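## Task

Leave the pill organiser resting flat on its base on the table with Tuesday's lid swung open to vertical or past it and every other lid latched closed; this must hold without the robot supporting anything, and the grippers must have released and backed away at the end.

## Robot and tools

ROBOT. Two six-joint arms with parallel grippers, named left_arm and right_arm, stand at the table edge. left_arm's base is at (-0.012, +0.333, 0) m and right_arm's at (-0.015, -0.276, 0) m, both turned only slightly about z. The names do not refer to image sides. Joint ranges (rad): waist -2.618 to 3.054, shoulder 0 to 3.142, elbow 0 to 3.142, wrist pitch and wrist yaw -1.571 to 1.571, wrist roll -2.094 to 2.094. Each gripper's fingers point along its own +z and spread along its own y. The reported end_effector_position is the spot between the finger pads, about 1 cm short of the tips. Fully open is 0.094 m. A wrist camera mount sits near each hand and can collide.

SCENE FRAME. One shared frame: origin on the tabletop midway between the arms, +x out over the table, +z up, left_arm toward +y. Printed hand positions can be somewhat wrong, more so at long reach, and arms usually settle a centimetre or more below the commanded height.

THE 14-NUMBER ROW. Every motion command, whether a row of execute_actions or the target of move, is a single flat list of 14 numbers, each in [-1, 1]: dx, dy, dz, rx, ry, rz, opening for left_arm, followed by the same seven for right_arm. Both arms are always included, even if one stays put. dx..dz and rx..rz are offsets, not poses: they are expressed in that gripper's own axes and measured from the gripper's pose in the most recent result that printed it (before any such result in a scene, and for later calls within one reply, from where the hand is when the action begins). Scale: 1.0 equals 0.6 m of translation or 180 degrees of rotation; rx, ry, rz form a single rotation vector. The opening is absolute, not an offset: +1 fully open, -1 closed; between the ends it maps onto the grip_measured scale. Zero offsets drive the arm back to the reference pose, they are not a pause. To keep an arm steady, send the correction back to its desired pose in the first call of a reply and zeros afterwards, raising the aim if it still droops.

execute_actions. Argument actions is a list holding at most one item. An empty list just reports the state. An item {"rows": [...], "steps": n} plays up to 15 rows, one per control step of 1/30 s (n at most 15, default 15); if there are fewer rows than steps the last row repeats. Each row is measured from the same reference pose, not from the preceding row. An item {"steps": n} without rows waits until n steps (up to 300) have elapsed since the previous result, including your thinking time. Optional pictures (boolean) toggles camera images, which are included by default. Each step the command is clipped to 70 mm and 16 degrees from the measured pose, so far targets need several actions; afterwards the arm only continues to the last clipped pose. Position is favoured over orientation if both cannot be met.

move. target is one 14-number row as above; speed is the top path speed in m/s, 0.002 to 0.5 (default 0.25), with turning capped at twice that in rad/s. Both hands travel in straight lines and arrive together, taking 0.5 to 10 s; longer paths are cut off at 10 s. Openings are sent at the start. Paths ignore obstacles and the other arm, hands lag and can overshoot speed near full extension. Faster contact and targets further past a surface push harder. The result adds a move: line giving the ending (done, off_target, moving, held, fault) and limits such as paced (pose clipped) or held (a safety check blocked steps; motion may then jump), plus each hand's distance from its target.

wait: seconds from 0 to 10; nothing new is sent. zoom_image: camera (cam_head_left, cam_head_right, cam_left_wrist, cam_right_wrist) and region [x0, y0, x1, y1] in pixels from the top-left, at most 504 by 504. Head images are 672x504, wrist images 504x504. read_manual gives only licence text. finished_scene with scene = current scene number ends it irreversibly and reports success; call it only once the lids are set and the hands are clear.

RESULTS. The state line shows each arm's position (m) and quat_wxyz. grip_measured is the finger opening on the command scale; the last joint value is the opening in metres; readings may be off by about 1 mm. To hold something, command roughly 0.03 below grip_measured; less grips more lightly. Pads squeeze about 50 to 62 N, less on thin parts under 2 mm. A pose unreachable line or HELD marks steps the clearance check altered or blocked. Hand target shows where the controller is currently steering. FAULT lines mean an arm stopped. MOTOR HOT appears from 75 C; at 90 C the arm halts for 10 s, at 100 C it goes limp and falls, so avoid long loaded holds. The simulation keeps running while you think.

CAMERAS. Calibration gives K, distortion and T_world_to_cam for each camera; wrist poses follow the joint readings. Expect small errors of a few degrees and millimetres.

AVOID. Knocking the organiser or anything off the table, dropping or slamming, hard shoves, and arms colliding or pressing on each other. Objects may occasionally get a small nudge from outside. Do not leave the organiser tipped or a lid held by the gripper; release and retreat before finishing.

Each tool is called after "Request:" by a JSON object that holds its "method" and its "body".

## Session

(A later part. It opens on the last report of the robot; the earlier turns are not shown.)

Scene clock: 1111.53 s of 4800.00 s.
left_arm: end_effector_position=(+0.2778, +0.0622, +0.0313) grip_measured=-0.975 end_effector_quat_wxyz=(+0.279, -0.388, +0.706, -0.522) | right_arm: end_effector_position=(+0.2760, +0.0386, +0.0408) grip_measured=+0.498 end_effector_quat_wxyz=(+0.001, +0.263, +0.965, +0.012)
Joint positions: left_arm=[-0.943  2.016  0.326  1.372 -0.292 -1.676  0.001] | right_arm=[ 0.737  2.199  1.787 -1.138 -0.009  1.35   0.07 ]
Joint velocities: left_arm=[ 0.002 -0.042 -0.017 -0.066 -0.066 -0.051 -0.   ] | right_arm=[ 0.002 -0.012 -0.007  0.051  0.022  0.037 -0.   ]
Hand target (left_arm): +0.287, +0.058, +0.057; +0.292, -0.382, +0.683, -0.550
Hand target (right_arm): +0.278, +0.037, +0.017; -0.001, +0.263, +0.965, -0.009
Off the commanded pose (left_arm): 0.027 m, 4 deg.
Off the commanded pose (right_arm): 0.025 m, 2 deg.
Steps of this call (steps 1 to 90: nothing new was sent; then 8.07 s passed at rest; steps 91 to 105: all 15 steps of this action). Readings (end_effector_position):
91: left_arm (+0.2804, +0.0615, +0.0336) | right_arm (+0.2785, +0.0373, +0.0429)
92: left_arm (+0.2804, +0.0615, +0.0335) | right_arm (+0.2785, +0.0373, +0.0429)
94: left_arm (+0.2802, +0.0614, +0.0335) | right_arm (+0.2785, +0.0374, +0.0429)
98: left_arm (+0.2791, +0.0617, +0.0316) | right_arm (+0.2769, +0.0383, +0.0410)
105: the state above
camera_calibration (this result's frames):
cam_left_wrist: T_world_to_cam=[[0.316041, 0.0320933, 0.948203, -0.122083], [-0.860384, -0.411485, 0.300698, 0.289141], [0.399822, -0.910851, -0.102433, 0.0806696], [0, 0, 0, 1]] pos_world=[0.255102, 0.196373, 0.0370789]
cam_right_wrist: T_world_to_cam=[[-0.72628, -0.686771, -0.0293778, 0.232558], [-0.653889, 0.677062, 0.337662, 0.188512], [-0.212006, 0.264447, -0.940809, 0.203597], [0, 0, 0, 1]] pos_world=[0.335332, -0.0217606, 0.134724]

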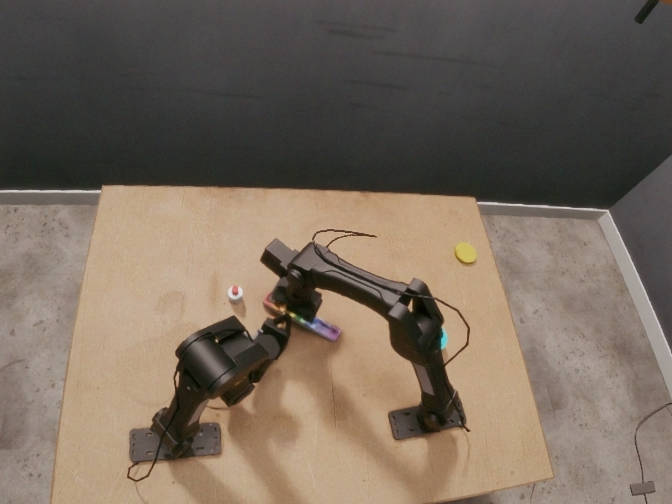

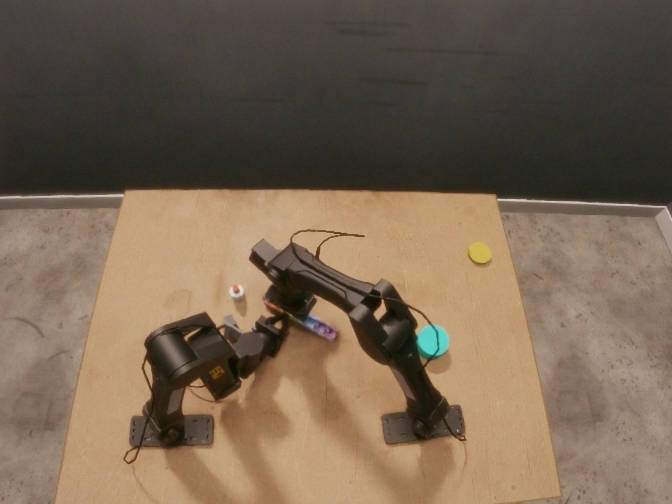

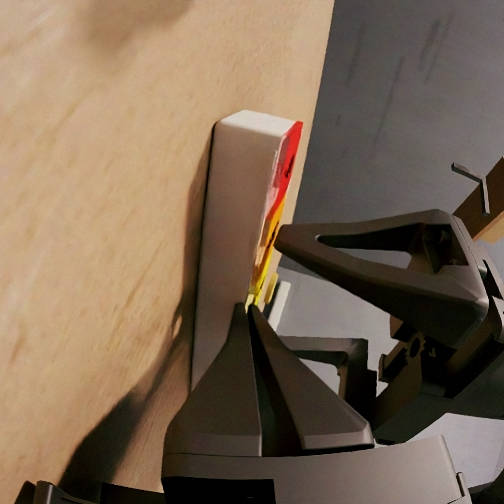

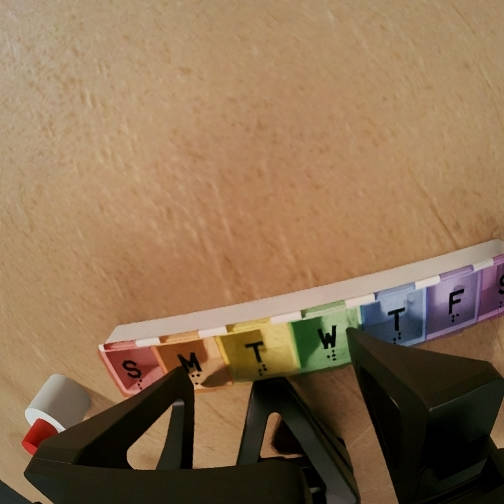

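Request:
{"method": "execute_actions", "body": {"actions": [{"rows":[[0,-0.036,0.006,0.02,0,0,-1,0,-0.002,0.040,0.012,0,0,0.5],[0,-0.038,0.006,0.02,0,0,-1,0,-0.002,0.040,0.012,0,0,0.5],[0,-0.040,0.006,0.025,0,0,-1,0,-0.002,0.040,0.012,0,0,0.5],[0,-0.042,0.006,0.025,0,0,-1,0,-0.002,0.040,0.012,0,0,0.5],[0,-0.044,0.006,0.03,0,0,-1,0,-0.002,0.040,0.012,0,0,0.5],[0,-0.046,0.006,0.03,0,0,-1,0,-0.002,0.040,0.012,0,0,0.5],[0,-0.048,0.006,0.035,0,0,-1,0,-0.002,0.040,0.012,0,0,0.5],[0,-0.050,0.006,0.035,0,0,-1,0,-0.002,0.040,0.012,0,0,0.5],[0,-0.052,0.006,0.04,0,0,-1,0,-0.002,0.040,0.012,0,0,0.5]],"steps":15}]}}

Request:
{"method": "zoom_image", "body": {"camera": "cam_left_wrist", "region": [170, 200, 330, 360]}}

Scene clock: 1120.80 s of 4800.00 s.
left_arm: end_effector_position=(+0.2782, +0.0617, +0.0320) grip_measured=-0.975 end_effector_quat_wxyz=(+0.282, -0.384, +0.705, -0.525) | right_arm: end_effector_position=(+0.2758, +0.0388, +0.0408) grip_measured=+0.498 end_effector_quat_wxyz=(+0.001, +0.263, +0.965, +0.012)
Joint positions: left_arm=[-0.943  2.027  0.326  1.393 -0.292 -1.667  0.001] | right_arm=[ 0.737  2.199  1.787 -1.138 -0.009  1.351  0.07 ]
Joint velocities: left_arm=[ 0.007  0.032 -0.002  0.022 -0.022 -0.007 -0.   ] | right_arm=[-0.012 -0.012  0.007 -0.022  0.022  0.037  0.001]
Hand target (left_arm): +0.288, +0.056, +0.060; +0.303, -0.370, +0.674, -0.564
Hand target (right_arm): +0.275, +0.038, +0.018; -0.004, +0.263, +0.965, -0.006
Off the commanded pose (left_arm): 0.031 m, 7 deg.
Off the commanded pose (right_arm): 0.024 m, 2 deg.
Steps of this call (steps 1 to 90: nothing new was sent; then 5.77 s passed at rest; steps 91 to 105: all 15 steps of this action). Readings (end_effector_position):
91: left_arm (+0.2777, +0.0623, +0.0313) | right_arm (+0.2759, +0.0387, +0.0408)
92: left_arm (+0.2777, +0.0623, +0.0313) | right_arm (+0.2758, +0.0389, +0.0408)
94: left_arm (+0.2777, +0.0622, +0.0314) | right_arm (+0.2758, +0.0389, +0.0408)
98: left_arm (+0.2778, +0.0620, +0.0320) | right_arm (+0.2758, +0.0389, +0.0408)
105: the state above
camera_calibration (this result's frames):
cam_left_wrist: T_world_to_cam=[[0.305336, 0.0308959, 0.951743, -0.119928], [-0.865095, -0.408709, 0.290805, 0.290458], [0.397971, -0.912142, -0.0980657, 0.0805895], [0, 0, 0, 1]] pos_world=[0.255819, 0.195927, 0.0375766]
cam_right_wrist: T_world_to_cam=[[-0.72654, -0.686496, -0.029389, 0.232602], [-0.653711, 0.677402, 0.337326, 0.18822], [-0.211665, 0.264293, -0.940929, 0.203426], [0, 0, 0, 1]] pos_world=[0.335094, -0.0215844, 0.134754]

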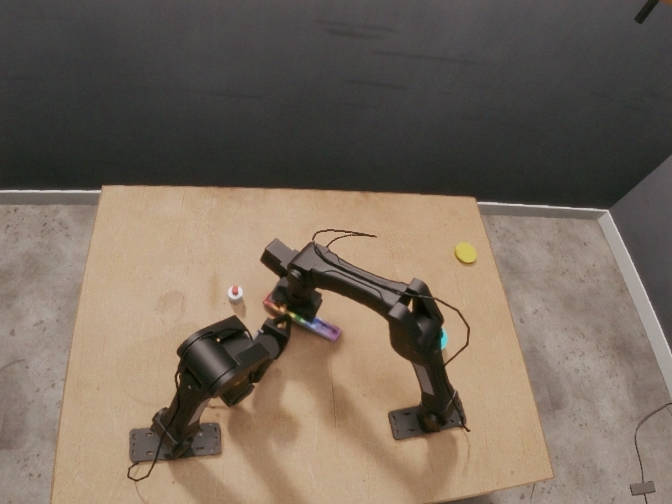

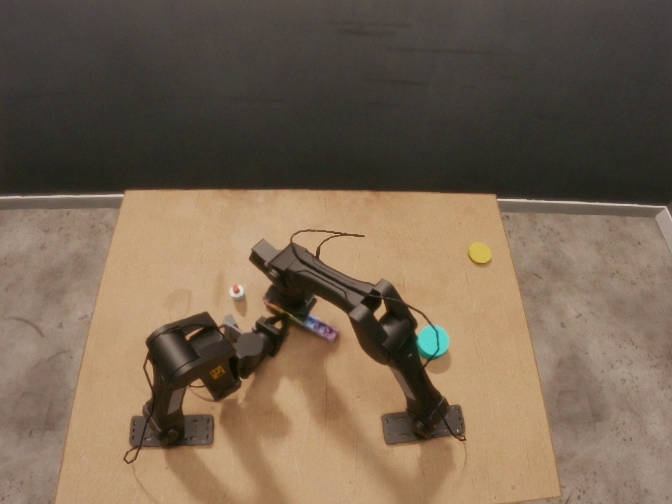

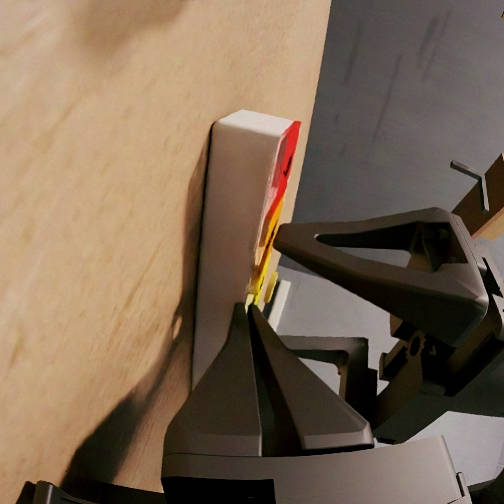

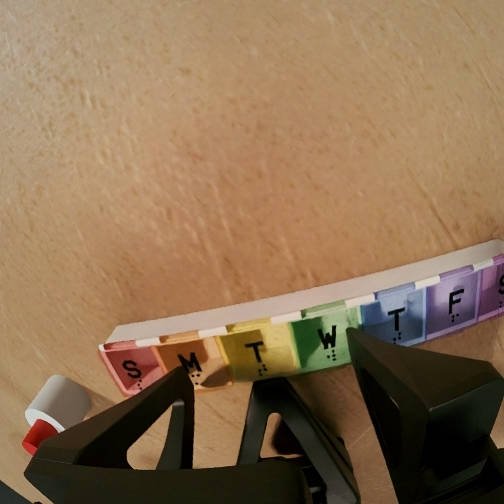

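Region (170, 200, 330, 360) of cam_left_wrist's 504x504 image, scaled by 3.150, with more detail than that image has.

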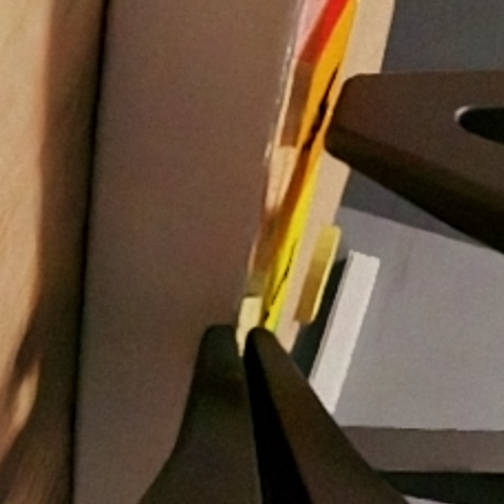

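Request:
{"method": "execute_actions", "body": {"actions": [{"rows":[[0,-0.050,0.006,0.03,0,0,-1,0,-0.002,0.040,0.012,0,0,0.5],[0,-0.053,0.006,0.03,0,0,-1,0,-0.002,0.040,0.012,0,0,0.5],[0,-0.056,0.006,0.035,0,0,-1,0,-0.002,0.040,0.012,0,0,0.5],[0,-0.059,0.006,0.035,0,0,-1,0,-0.002,0.040,0.012,0,0,0.5],[0,-0.062,0.006,0.04,0,0,-1,0,-0.002,0.040,0.012,0,0,0.5],[0,-0.065,0.006,0.04,0,0,-1,0,-0.002,0.040,0.012,0,0,0.5],[0,-0.068,0.006,0.045,0,0,-1,0,-0.002,0.040,0.012,0,0,0.5],[0,-0.071,0.006,0.045,0,0,-1,0,-0.002,0.040,0.012,0,0,0.5],[0,-0.074,0.006,0.05,0,0,-1,0,-0.002,0.040,0.012,0,0,0.5],[0,-0.077,0.006,0.05,0,0,-1,0,-0.002,0.040,0.012,0,0,0.5]],"steps":12}]}}

Request:
{"method": "zoom_image", "body": {"camera": "cam_left_wrist", "region": [170, 200, 330, 360]}}

Scene clock: 1140.73 s of 4800.00 s.
left_arm: end_effector_position=(+0.2784, +0.0617, +0.0323) grip_measured=-0.975 end_effector_quat_wxyz=(+0.285, -0.379, +0.707, -0.524) | right_arm: end_effector_position=(+0.2759, +0.0387, +0.0408) grip_measured=+0.498 end_effector_quat_wxyz=(+0.001, +0.263, +0.965, +0.011)
Joint positions: left_arm=[-0.942  2.028  0.326  1.397 -0.29  -1.654  0.001] | right_arm=[ 0.737  2.199  1.787 -1.138 -0.008  1.351  0.07 ]
Joint velocities: left_arm=[ 0.002 -0.007 -0.007 -0.022  0.007  0.066 -0.   ] | right_arm=[-0.007  0.002  0.002 -0.022  0.022 -0.007 -0.   ]
Hand target (left_arm): +0.291, +0.054, +0.075; +0.312, -0.361, +0.663, -0.577
Hand target (right_arm): +0.275, +0.038, +0.018; -0.004, +0.263, +0.965, -0.007
Off the commanded pose (left_arm): 0.046 m, 9 deg.
Off the commanded pose (right_arm): 0.024 m, 2 deg.
Steps of this call (steps 1 to 90: nothing new was sent; then 16.53 s passed at rest; steps 91 to 102: all 12 steps of this action). Readings (end_effector_position):
91: left_arm (+0.2782, +0.0617, +0.0318) | right_arm (+0.2759, +0.0388, +0.0408)
92: left_arm (+0.2781, +0.0618, +0.0315) | right_arm (+0.2759, +0.0388, +0.0408)
94: left_arm (+0.2781, +0.0618, +0.0316) | right_arm (+0.2759, +0.0388, +0.0408)
98: left_arm (+0.2783, +0.0617, +0.0321) | right_arm (+0.2759, +0.0388, +0.0408)
102: the state above
camera_calibration (this result's frames):
cam_left_wrist: T_world_to_cam=[[0.298282, 0.0220961, 0.954222, -0.117842], [-0.868997, -0.407239, 0.281071, 0.291925], [0.394807, -0.913054, -0.102271, 0.0815757], [0, 0, 0, 1]] pos_world=[0.256626, 0.19597, 0.0387386]
cam_right_wrist: T_world_to_cam=[[-0.726535, -0.686499, -0.0294359, 0.232611], [-0.653887, 0.677588, 0.336609, 0.188419], [-0.211136, 0.263806, -0.941184, 0.203354], [0, 0, 0, 1]] pos_world=[0.33514, -0.0216293, 0.134817]

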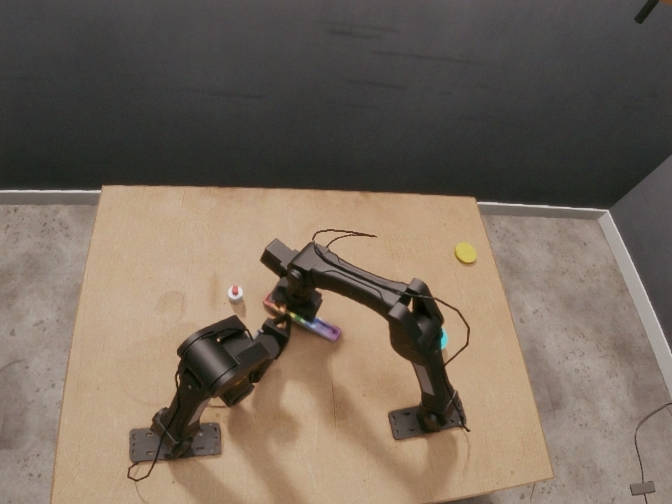

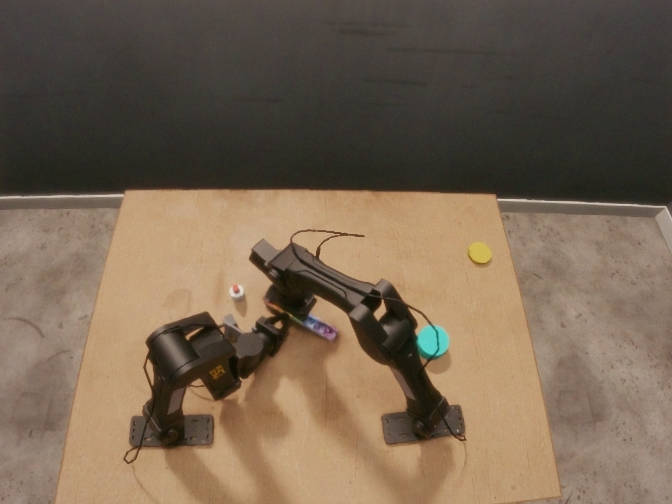

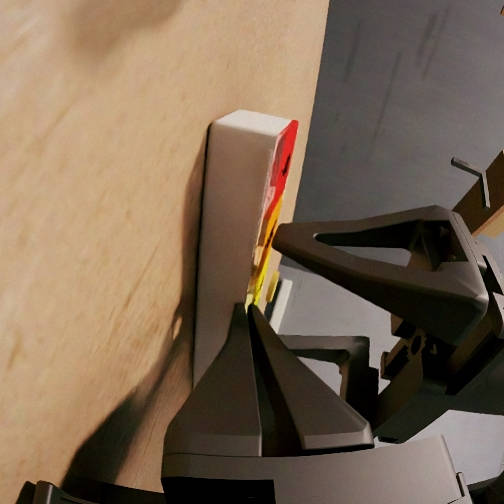

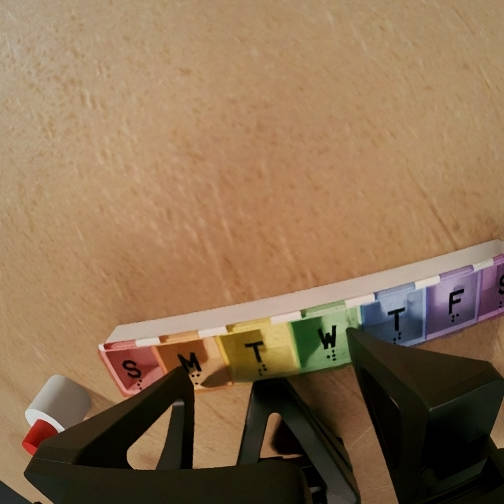

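Region (170, 200, 330, 360) of cam_left_wrist's 504x504 image, scaled by 3.150, with more detail than that image has.

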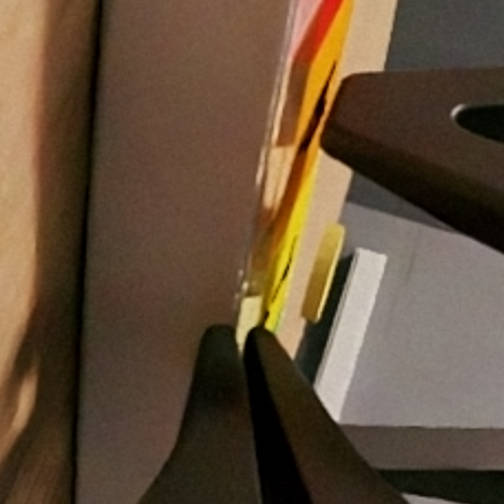

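Request:
{"method": "zoom_image", "body": {"camera": "cam_right_wrist", "region": [190, 310, 370, 450]}}

Request:
{"method": "zoom_image", "body": {"camera": "cam_head_left", "region": [250, 270, 350, 350]}}

Region (190, 310, 370, 450) of cam_right_wrist's 504x504 image, scaled by 2.800, with more detail than that image has.

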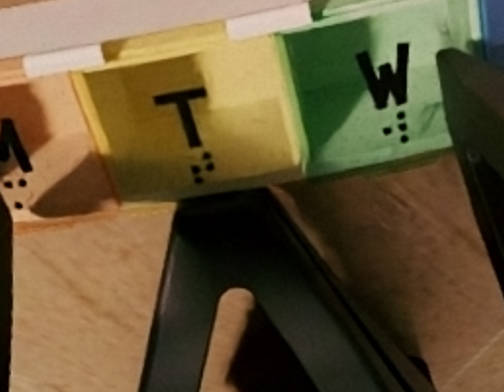

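Region (250, 270, 350, 350) of cam_head_left's 672x504 image, scaled by 5.040, with more detail than that image has; it fills the top 403 rows of this view, and the rest is white.

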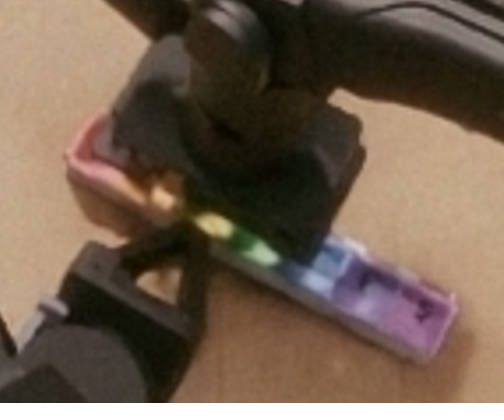

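Request:
{"method": "execute_actions", "body": {"actions": [{"rows":[[0,-0.075,0.006,0.05,0,0,-1,0,-0.002,0.040,0.012,0,0,0.5],[0,-0.080,0.006,0.05,0,0,-1,0,-0.002,0.040,0.012,0,0,0.5],[0,-0.085,0.006,0.05,0,0,-1,0,-0.002,0.040,0.012,0,0,0.5],[0,-0.090,0.006,0.05,0,0,-1,0,-0.002,0.040,0.012,0,0,0.5],[0,-0.095,0.006,0.05,0,0,-1,0,-0.002,0.040,0.012,0,0,0.5],[0,-0.100,0.006,0.05,0,0,-1,0,-0.002,0.040,0.012,0,0,0.5],[0,-0.105,0.006,0.05,0,0,-1,0,-0.002,0.040,0.012,0,0,0.5],[0,-0.110,0.006,0.05,0,0,-1,0,-0.002,0.040,0.012,0,0,0.5],[0,-0.110,0.006,0.05,0,0,-1,0,-0.002,0.040,0.012,0,0,0.5],[0,-0.110,0.006,0.05,0,0,-1,0,-0.002,0.040,0.012,0,0,0.5],[0,-0.110,0.006,0.05,0,0,-1,0,-0.002,0.040,0.012,0,0,0.5],[0,-0.110,0.006,0.05,0,0,-1,0,-0.002,0.040,0.012,0,0,0.5],[0,-0.05,0.006,0.04,0,0,-1,0,-0.002,0.040,0.012,0,0,0.5]],"steps":13}]}}

Request:
{"method": "zoom_image", "body": {"camera": "cam_left_wrist", "region": [170, 200, 330, 360]}}

Scene clock: 1173.77 s of 4800.00 s.
left_arm: end_effector_position=(+0.2783, +0.0613, +0.0402) grip_measured=-0.990 end_effector_quat_wxyz=(+0.284, -0.373, +0.715, -0.519) | right_arm: end_effector_position=(+0.2753, +0.0386, +0.0408) grip_measured=+0.498 end_effector_quat_wxyz=(+0.002, +0.263, +0.965, +0.010)
Joint positions: left_arm=[-0.937  1.954  0.326  1.312 -0.275 -1.639  0.   ] | right_arm=[ 0.739  2.199  1.787 -1.14  -0.007  1.353  0.07 ]
Joint velocities: left_arm=[ 0.007  0.237 -0.002  1.238 -0.095  0.037 -0.004] | right_arm=[-0.002 -0.007  0.007 -0.037  0.125  0.007 -0.   ]
Hand target (left_arm): +0.286, +0.057, +0.060; +0.305, -0.364, +0.679, -0.560
Hand target (right_arm): +0.275, +0.038, +0.018; -0.003, +0.263, +0.965, -0.007
Off the commanded pose (left_arm): 0.023 m, 8 deg.
Off the commanded pose (right_arm): 0.024 m, 2 deg.
Steps of this call (steps 1 to 90: nothing new was sent; then 29.60 s passed at rest; steps 91 to 103: all 13 steps of this action). Readings (end_effector_position):
91: left_arm (+0.2785, +0.0617, +0.0323) | right_arm (+0.2760, +0.0387, +0.0408)
92: left_arm (+0.2784, +0.0616, +0.0324) | right_arm (+0.2760, +0.0387, +0.0408)
94: left_arm (+0.2784, +0.0617, +0.0323) | right_arm (+0.2760, +0.0387, +0.0408)
98: left_arm (+0.2777, +0.0620, +0.0335) | right_arm (+0.2756, +0.0388, +0.0408)
103: the state above
camera_calibration (this result's frames):
cam_left_wrist: T_world_to_cam=[[0.300922, 0.00149334, 0.953648, -0.124749], [-0.873454, -0.400957, 0.276245, 0.290467], [0.382784, -0.916096, -0.119352, 0.0862801], [0, 0, 0, 1]] pos_world=[0.258223, 0.195692, 0.049024]
cam_right_wrist: T_world_to_cam=[[-0.726562, -0.686546, -0.0276147, 0.232045], [-0.653793, 0.678422, 0.335109, 0.18809], [-0.211333, 0.261532, -0.941775, 0.203405], [0, 0, 0, 1]] pos_world=[0.334554, -0.0214916, 0.134939]

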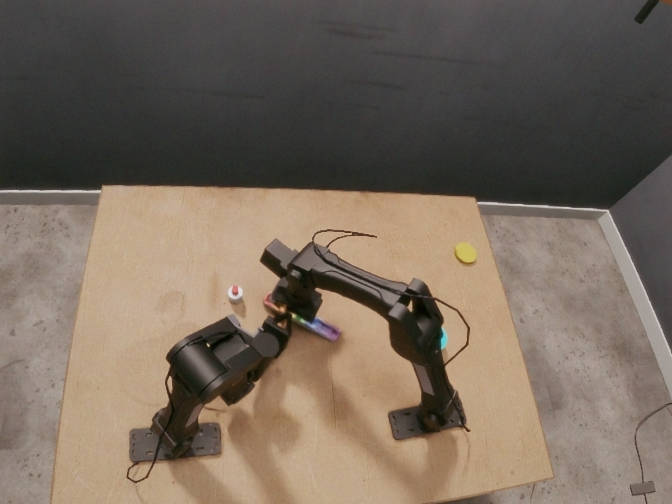

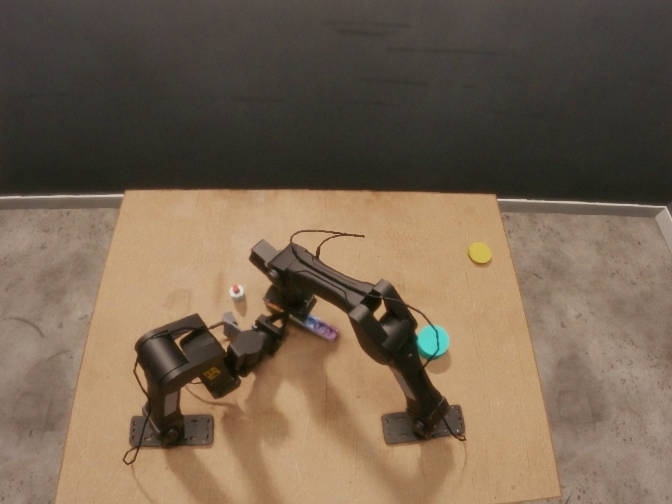

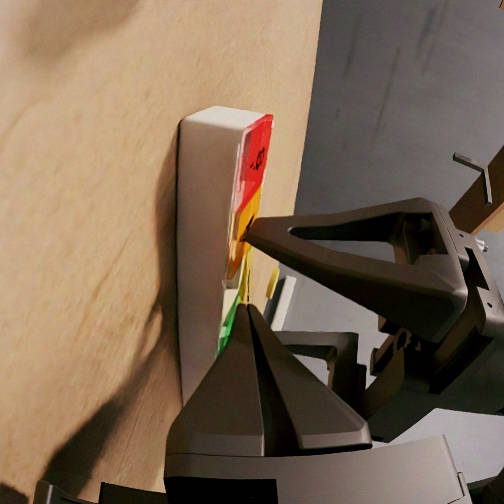

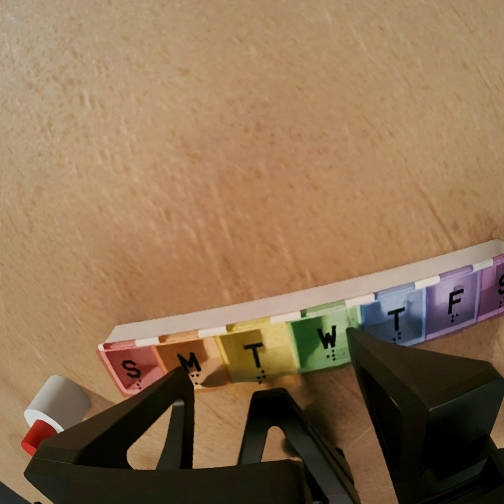

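Region (170, 200, 330, 360) of cam_left_wrist's 504x504 image, scaled by 3.150, with more detail than that image has.

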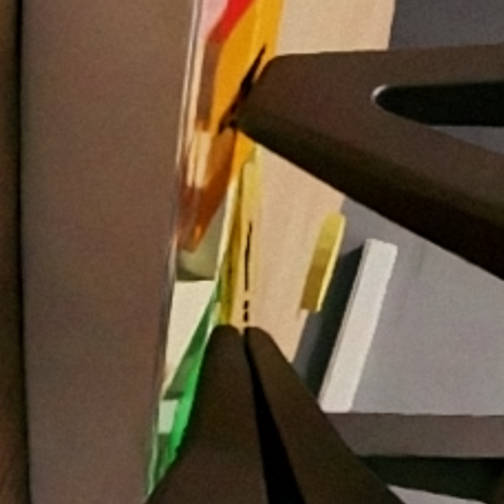

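Request:
{"method": "execute_actions", "body": {"actions": [{"rows":[[0,0,0,0.005,0,0,-1,0,-0.002,0.030,0.010,0,0,0.5]],"steps":6}]}}

Request:
{"method": "zoom_image", "body": {"camera": "cam_left_wrist", "region": [130, 170, 330, 370]}}

Request:
{"method": "zoom_image", "body": {"camera": "cam_right_wrist", "region": [170, 290, 370, 450]}}

Scene clock: 1177.23 s of 4800.00 s.
left_arm: end_effector_position=(+0.2800, +0.0605, +0.0403) grip_measured=-0.991 end_effector_quat_wxyz=(+0.288, -0.373, +0.704, -0.531) | right_arm: end_effector_position=(+0.2766, +0.0375, +0.0408) grip_measured=+0.498 end_effector_quat_wxyz=(+0.006, +0.263, +0.965, +0.008)
Joint positions: left_arm=[-0.937  2.004  0.326  1.393 -0.28  -1.642  0.   ] | right_arm=[ 0.739  2.199  1.787 -1.14   0.003  1.353  0.07 ]
Joint velocities: left_arm=[ 0.002  0.007 -0.002 -0.227  0.037  0.007 -0.001] | right_arm=[-0.017 -0.017  0.007  0.007  0.037  0.051 -0.001]
Hand target (left_arm): +0.278, +0.061, +0.040; +0.287, -0.370, +0.710, -0.525
Hand target (right_arm): +0.275, +0.038, +0.023; -0.002, +0.263, +0.965, -0.005
Off the commanded pose (left_arm): 0.002 m, 1 deg.
Off the commanded pose (right_arm): 0.018 m, 2 deg.
Steps of this call (steps 1 to 90: nothing new was sent; then 0.27 s passed at rest; steps 91 to 96: all 6 steps of this action). Readings (end_effector_position):
91: left_arm (+0.2819, +0.0593, +0.0491) | right_arm (+0.2760, +0.0380, +0.0408)
92: left_arm (+0.2817, +0.0595, +0.0476) | right_arm (+0.2761, +0.0379, +0.0408)
94: left_arm (+0.2808, +0.0600, +0.0437) | right_arm (+0.2765, +0.0376, +0.0408)
96: the state above
camera_calibration (this result's frames):
cam_left_wrist: T_world_to_cam=[[0.282099, 0.0272166, 0.958999, -0.121871], [-0.876749, -0.39854, 0.269215, 0.292644], [0.389527, -0.916747, -0.0885656, 0.0818258], [0, 0, 0, 1]] pos_world=[0.259082, 0.194961, 0.0453371]
cam_right_wrist: T_world_to_cam=[[-0.726496, -0.686591, -0.0282148, 0.23216], [-0.655971, 0.680695, 0.326123, 0.190575], [-0.204708, 0.255435, -0.944906, 0.202492], [0, 0, 0, 1]] pos_world=[0.335127, -0.0220474, 0.135735]

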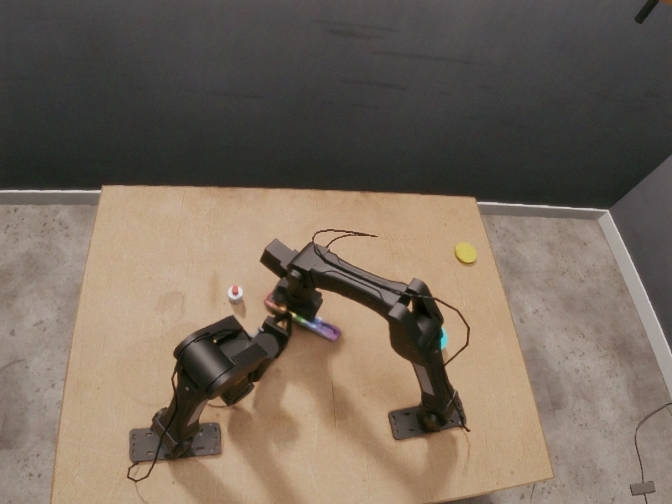

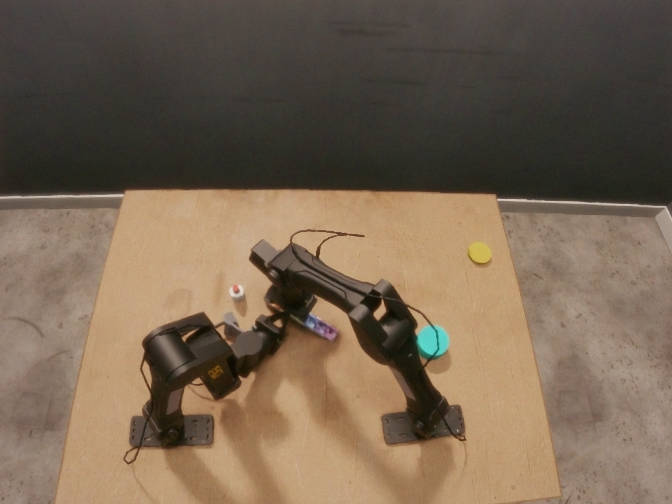

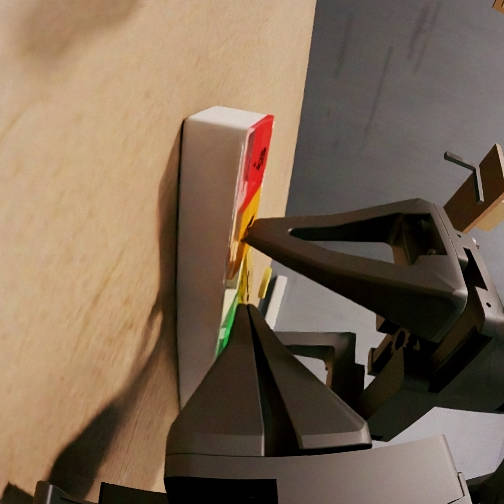

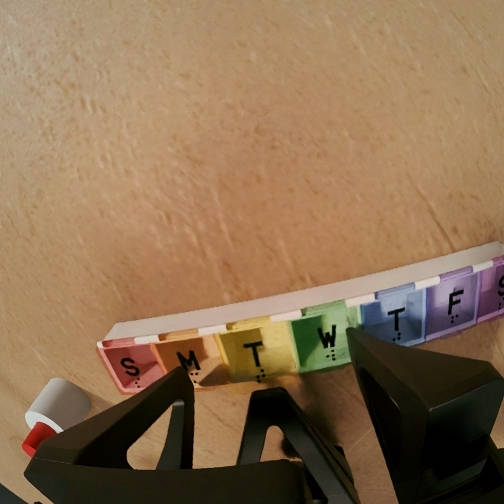

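Region (130, 170, 330, 370) of cam_left_wrist's 504x504 image, scaled by 2.520, with more detail than that image has.

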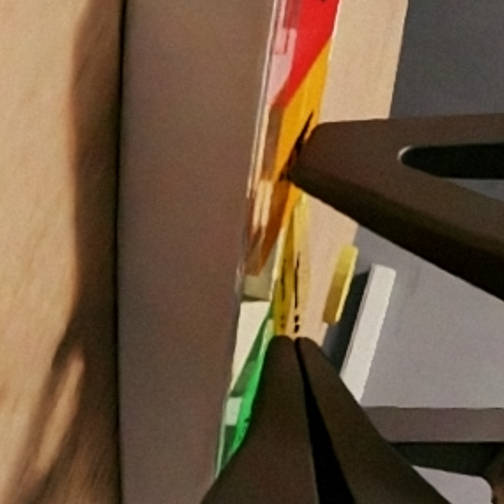

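Region (170, 290, 370, 450) of cam_right_wrist's 504x504 image, scaled by 2.520, with more detail than that image has; it fills the top 403 rows of this view, and the rest is white.

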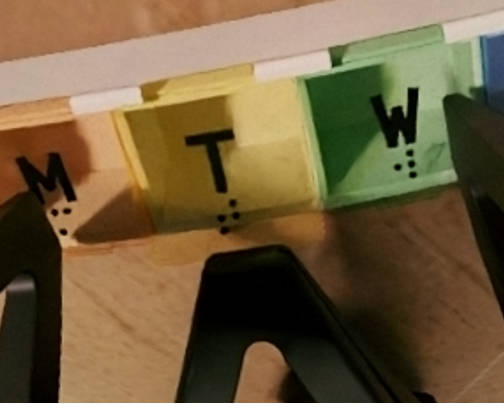

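Request:
{"method": "execute_actions", "body": {"actions": []}}

Request:
{"method": "zoom_image", "body": {"camera": "cam_left_wrist", "region": [200, 230, 300, 340]}}

Request:
{"method": "zoom_image", "body": {"camera": "cam_right_wrist", "region": [210, 330, 320, 420]}}

Scene clock: 1192.20 s of 4800.00 s.
left_arm: end_effector_position=(+0.2790, +0.0611, +0.0362) grip_measured=-0.991 end_effector_quat_wxyz=(+0.285, -0.374, +0.710, -0.525) | right_arm: end_effector_position=(+0.2766, +0.0375, +0.0408) grip_measured=+0.498 end_effector_quat_wxyz=(+0.006, +0.263, +0.965, +0.008)
Joint positions: left_arm=[-0.937  2.004  0.326  1.375 -0.277 -1.643  0.   ] | right_arm=[ 0.739  2.199  1.787 -1.14   0.003  1.353  0.07 ]
Joint velocities: left_arm=[ 0.007  0.007 -0.002  0.051  0.022 -0.037 -0.   ] | right_arm=[-0.007 -0.012  0.002 -0.051  0.022  0.007  0.002]
Hand target (left_arm): +0.278, +0.061, +0.040; +0.287, -0.370, +0.710, -0.525
Hand target (right_arm): +0.275, +0.038, +0.023; -0.002, +0.263, +0.965, -0.005
Off the commanded pose (left_arm): 0.004 m, 0 deg.
Off the commanded pose (right_arm): 0.018 m, 2 deg.
Steps of this call (steps 1 to 90: nothing new was sent; then 11.97 s passed at rest). Readings (end_effector_position):
1: left_arm (+0.2796, +0.0607, +0.0389) | right_arm (+0.2766, +0.0375, +0.0408)
2: left_arm (+0.2793, +0.0609, +0.0377) | right_arm (+0.2766, +0.0375, +0.0408)
4: left_arm (+0.2790, +0.0610, +0.0365) | right_arm (+0.2766, +0.0375, +0.0408)
8: left_arm (+0.2790, +0.0611, +0.0362) | right_arm (+0.2766, +0.0375, +0.0408)
90: the state above
camera_calibration (this result's frames):
cam_left_wrist: T_world_to_cam=[[0.294133, 0.0153555, 0.955641, -0.120187], [-0.874042, -0.400223, 0.275449, 0.292219], [0.3867, -0.916289, -0.104298, 0.0837538], [0, 0, 0, 1]] pos_world=[0.258375, 0.195541, 0.0430994]
cam_right_wrist: T_world_to_cam=[[-0.726496, -0.686591, -0.0282148, 0.23216], [-0.655971, 0.680695, 0.326123, 0.190575], [-0.204708, 0.255435, -0.944906, 0.202492], [0, 0, 0, 1]] pos_world=[0.335127, -0.0220474, 0.135735]

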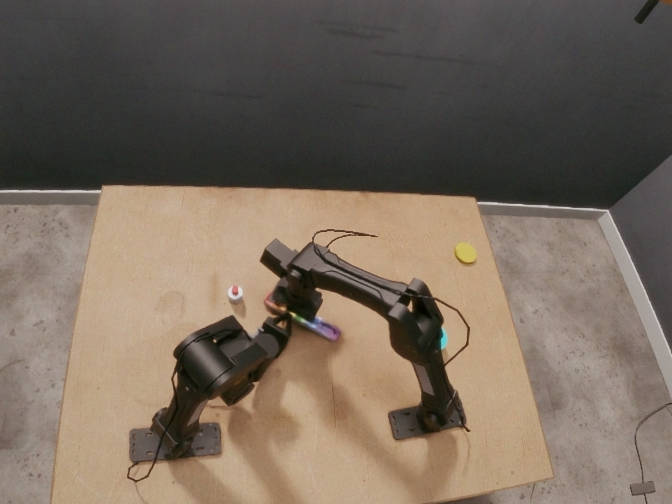

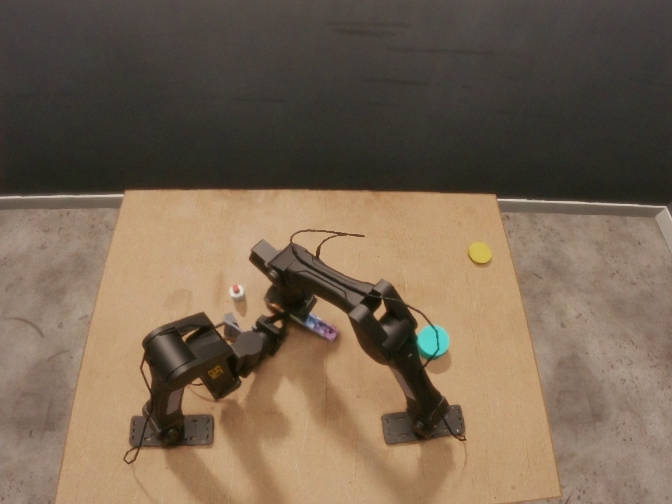

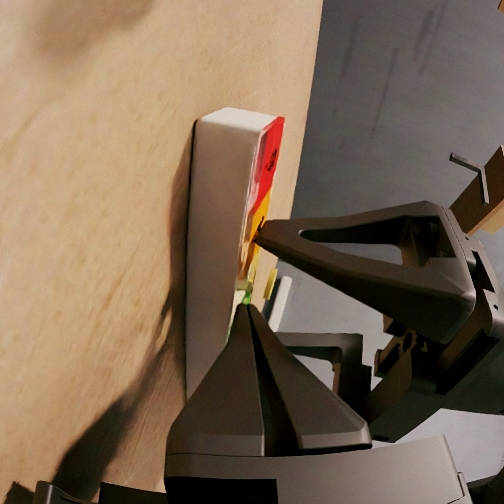

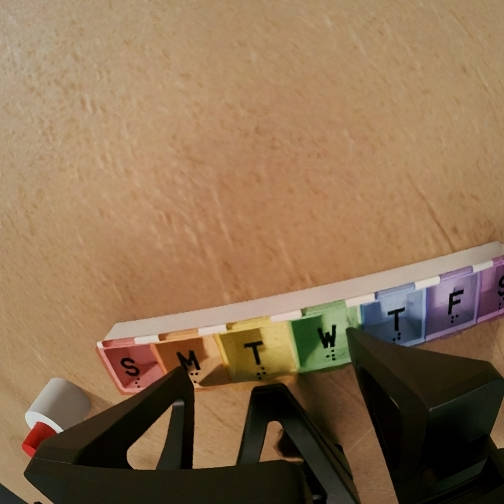

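Region (200, 230, 300, 340) of cam_left_wrist's 504x504 image, scaled by 4.582, with more detail than that image has; it fills the left 458 columns of this view, and the rest is white.

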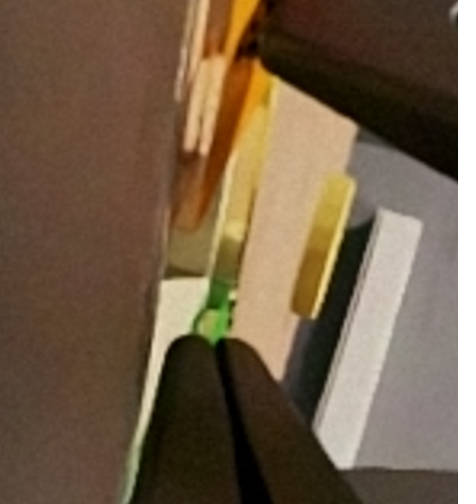

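Region (210, 330, 320, 420) of cam_right_wrist's 504x504 image, scaled by 4.582, with more detail than that image has; it fills the top 412 rows of this view, and the rest is white.

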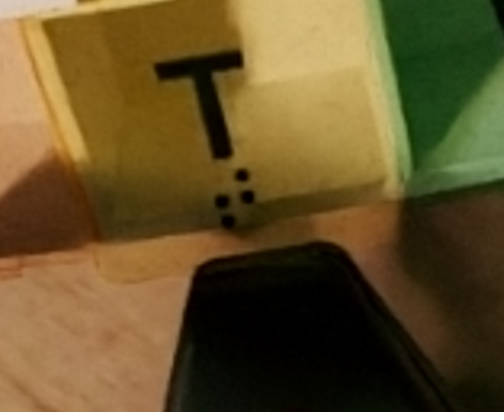

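Request:
{"method": "execute_actions", "body": {"actions": [{"rows":[[0,-0.004,0,0.006,0,0,-0.82,0,-0.002,0.028,0.010,0,0,0.5],[0,-0.004,0,0.006,0,0,-0.82,0,-0.002,0.028,0.010,0,0,0.5],[0,-0.004,0,0.006,0,0,-0.82,0,-0.002,0.028,0.010,0,0,0.5],[0,-0.004,0,0.006,0,0,-0.82,0,-0.002,0.028,0.010,0,0,0.5],[0,-0.004,0,0.006,0,0,-0.82,0,-0.002,0.028,0.010,0,0,0.5],[0,-0.006,0.006,0.006,0,0,-0.82,0,-0.002,0.028,0.010,0,0,0.5],[0,-0.007,0.010,0.006,0,0,-0.82,0,-0.002,0.028,0.010,0,0,0.5],[0,-0.008,0.014,0.006,0,0,-0.82,0,-0.002,0.028,0.010,0,0,0.5],[0,-0.009,0.018,0.006,0,0,-0.82,0,-0.002,0.028,0.010,0,0,0.5]],"steps":14}]}}

Request:
{"method": "zoom_image", "body": {"camera": "cam_left_wrist", "region": [190, 220, 310, 350]}}

Request:
{"method": "zoom_image", "body": {"camera": "cam_right_wrist", "region": [190, 310, 350, 430]}}

Scene clock: 1209.83 s of 4800.00 s.
left_arm: end_effector_position=(+0.2818, +0.0576, +0.0382) grip_measured=-0.822 end_effector_quat_wxyz=(+0.284, -0.372, +0.706, -0.531) | right_arm: end_effector_position=(+0.2767, +0.0374, +0.0408) grip_measured=+0.498 end_effector_quat_wxyz=(+0.006, +0.263, +0.965, +0.008)
Joint positions: left_arm=[-0.933  2.014  0.34   1.386 -0.269 -1.644  0.008] | right_arm=[ 0.739  2.199  1.787 -1.14   0.004  1.353  0.07 ]
Joint velocities: left_arm=[ 0.007  0.017 -0.002 -0.007 -0.037 -0.022  0.   ] | right_arm=[-0.007 -0.002  0.002  0.022 -0.022 -0.007 -0.001]
Hand target (left_arm): +0.289, +0.055, +0.038; +0.289, -0.371, +0.705, -0.531
Hand target (right_arm): +0.276, +0.037, +0.025; +0.002, +0.263, +0.965, -0.007
Off the commanded pose (left_arm): 0.008 m, 1 deg.
Off the commanded pose (right_arm): 0.017 m, 2 deg.
Steps of this call (steps 1 to 90: nothing new was sent; then 14.17 s passed at rest; steps 91 to 104: all 14 steps of this action). Readings (end_effector_position):
91: left_arm (+0.2791, +0.0610, +0.0366) | right_arm (+0.2766, +0.0374, +0.0408)
92: left_arm (+0.2791, +0.0609, +0.0371) | right_arm (+0.2767, +0.0374, +0.0408)
94: left_arm (+0.2794, +0.0606, +0.0382) | right_arm (+0.2767, +0.0374, +0.0408)
98: left_arm (+0.2792, +0.0602, +0.0387) | right_arm (+0.2767, +0.0374, +0.0408)
104: the state above
camera_calibration (this result's frames):
cam_left_wrist: T_world_to_cam=[[0.287809, 0.025929, 0.957337, -0.12179], [-0.877666, -0.392877, 0.274499, 0.293362], [0.383233, -0.919225, -0.0903167, 0.0802648], [0, 0, 0, 1]] pos_world=[0.261766, 0.192194, 0.0433159]
cam_right_wrist: T_world_to_cam=[[-0.726491, -0.686595, -0.0282627, 0.232169], [-0.656143, 0.680874, 0.325403, 0.190773], [-0.204177, 0.254947, -0.945153, 0.202418], [0, 0, 0, 1]] pos_world=[0.335172, -0.0220916, 0.135799]

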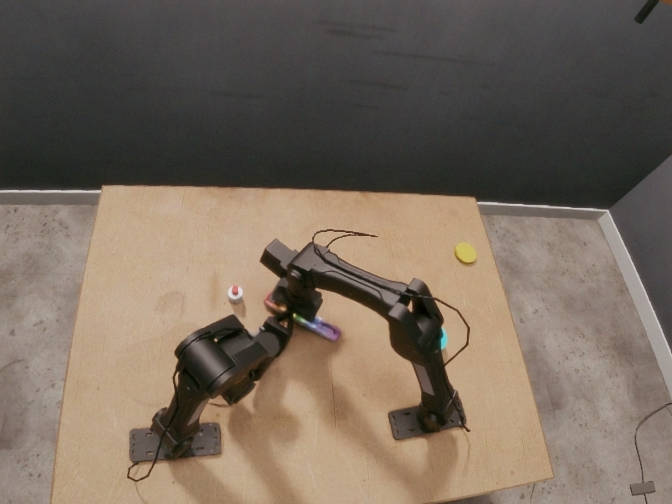

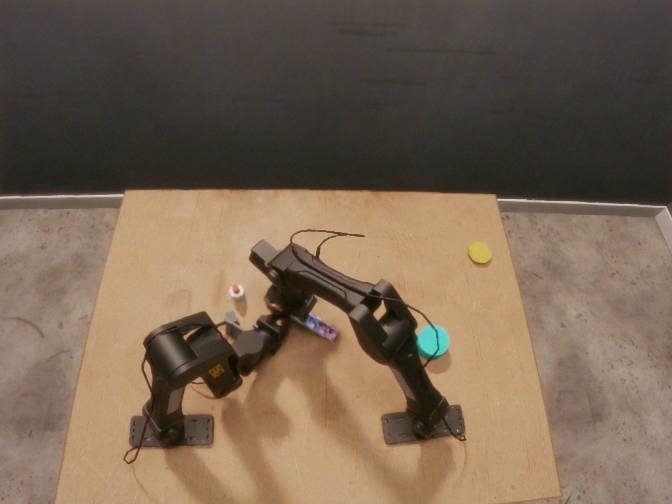

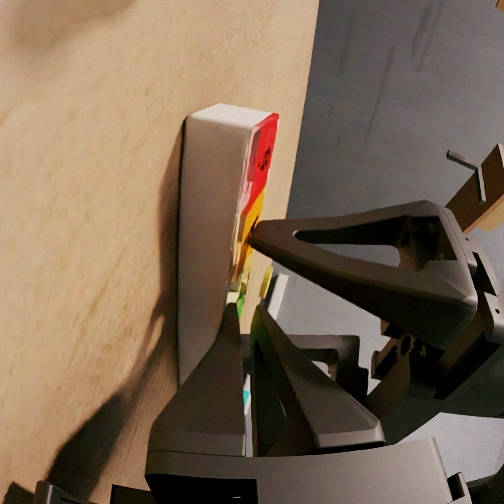

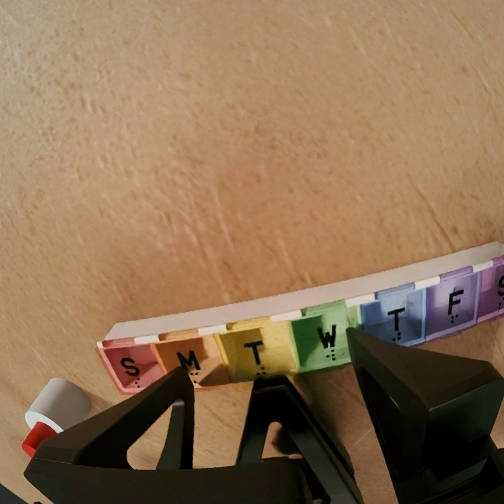

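Region (190, 220, 310, 350) of cam_left_wrist's 504x504 image, scaled by 3.877, with more detail than that image has; it fills the left 465 columns of this view, and the rest is white.

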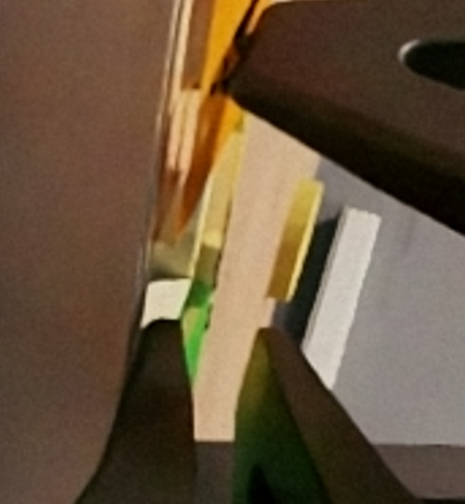

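Region (190, 310, 350, 430) of cam_right_wrist's 504x504 image, scaled by 3.150, with more detail than that image has; it fills the top 378 rows of this view, and the rest is white.

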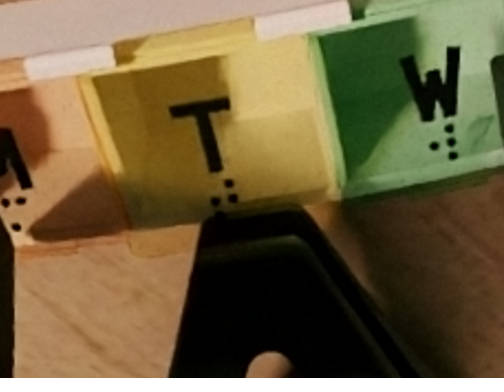

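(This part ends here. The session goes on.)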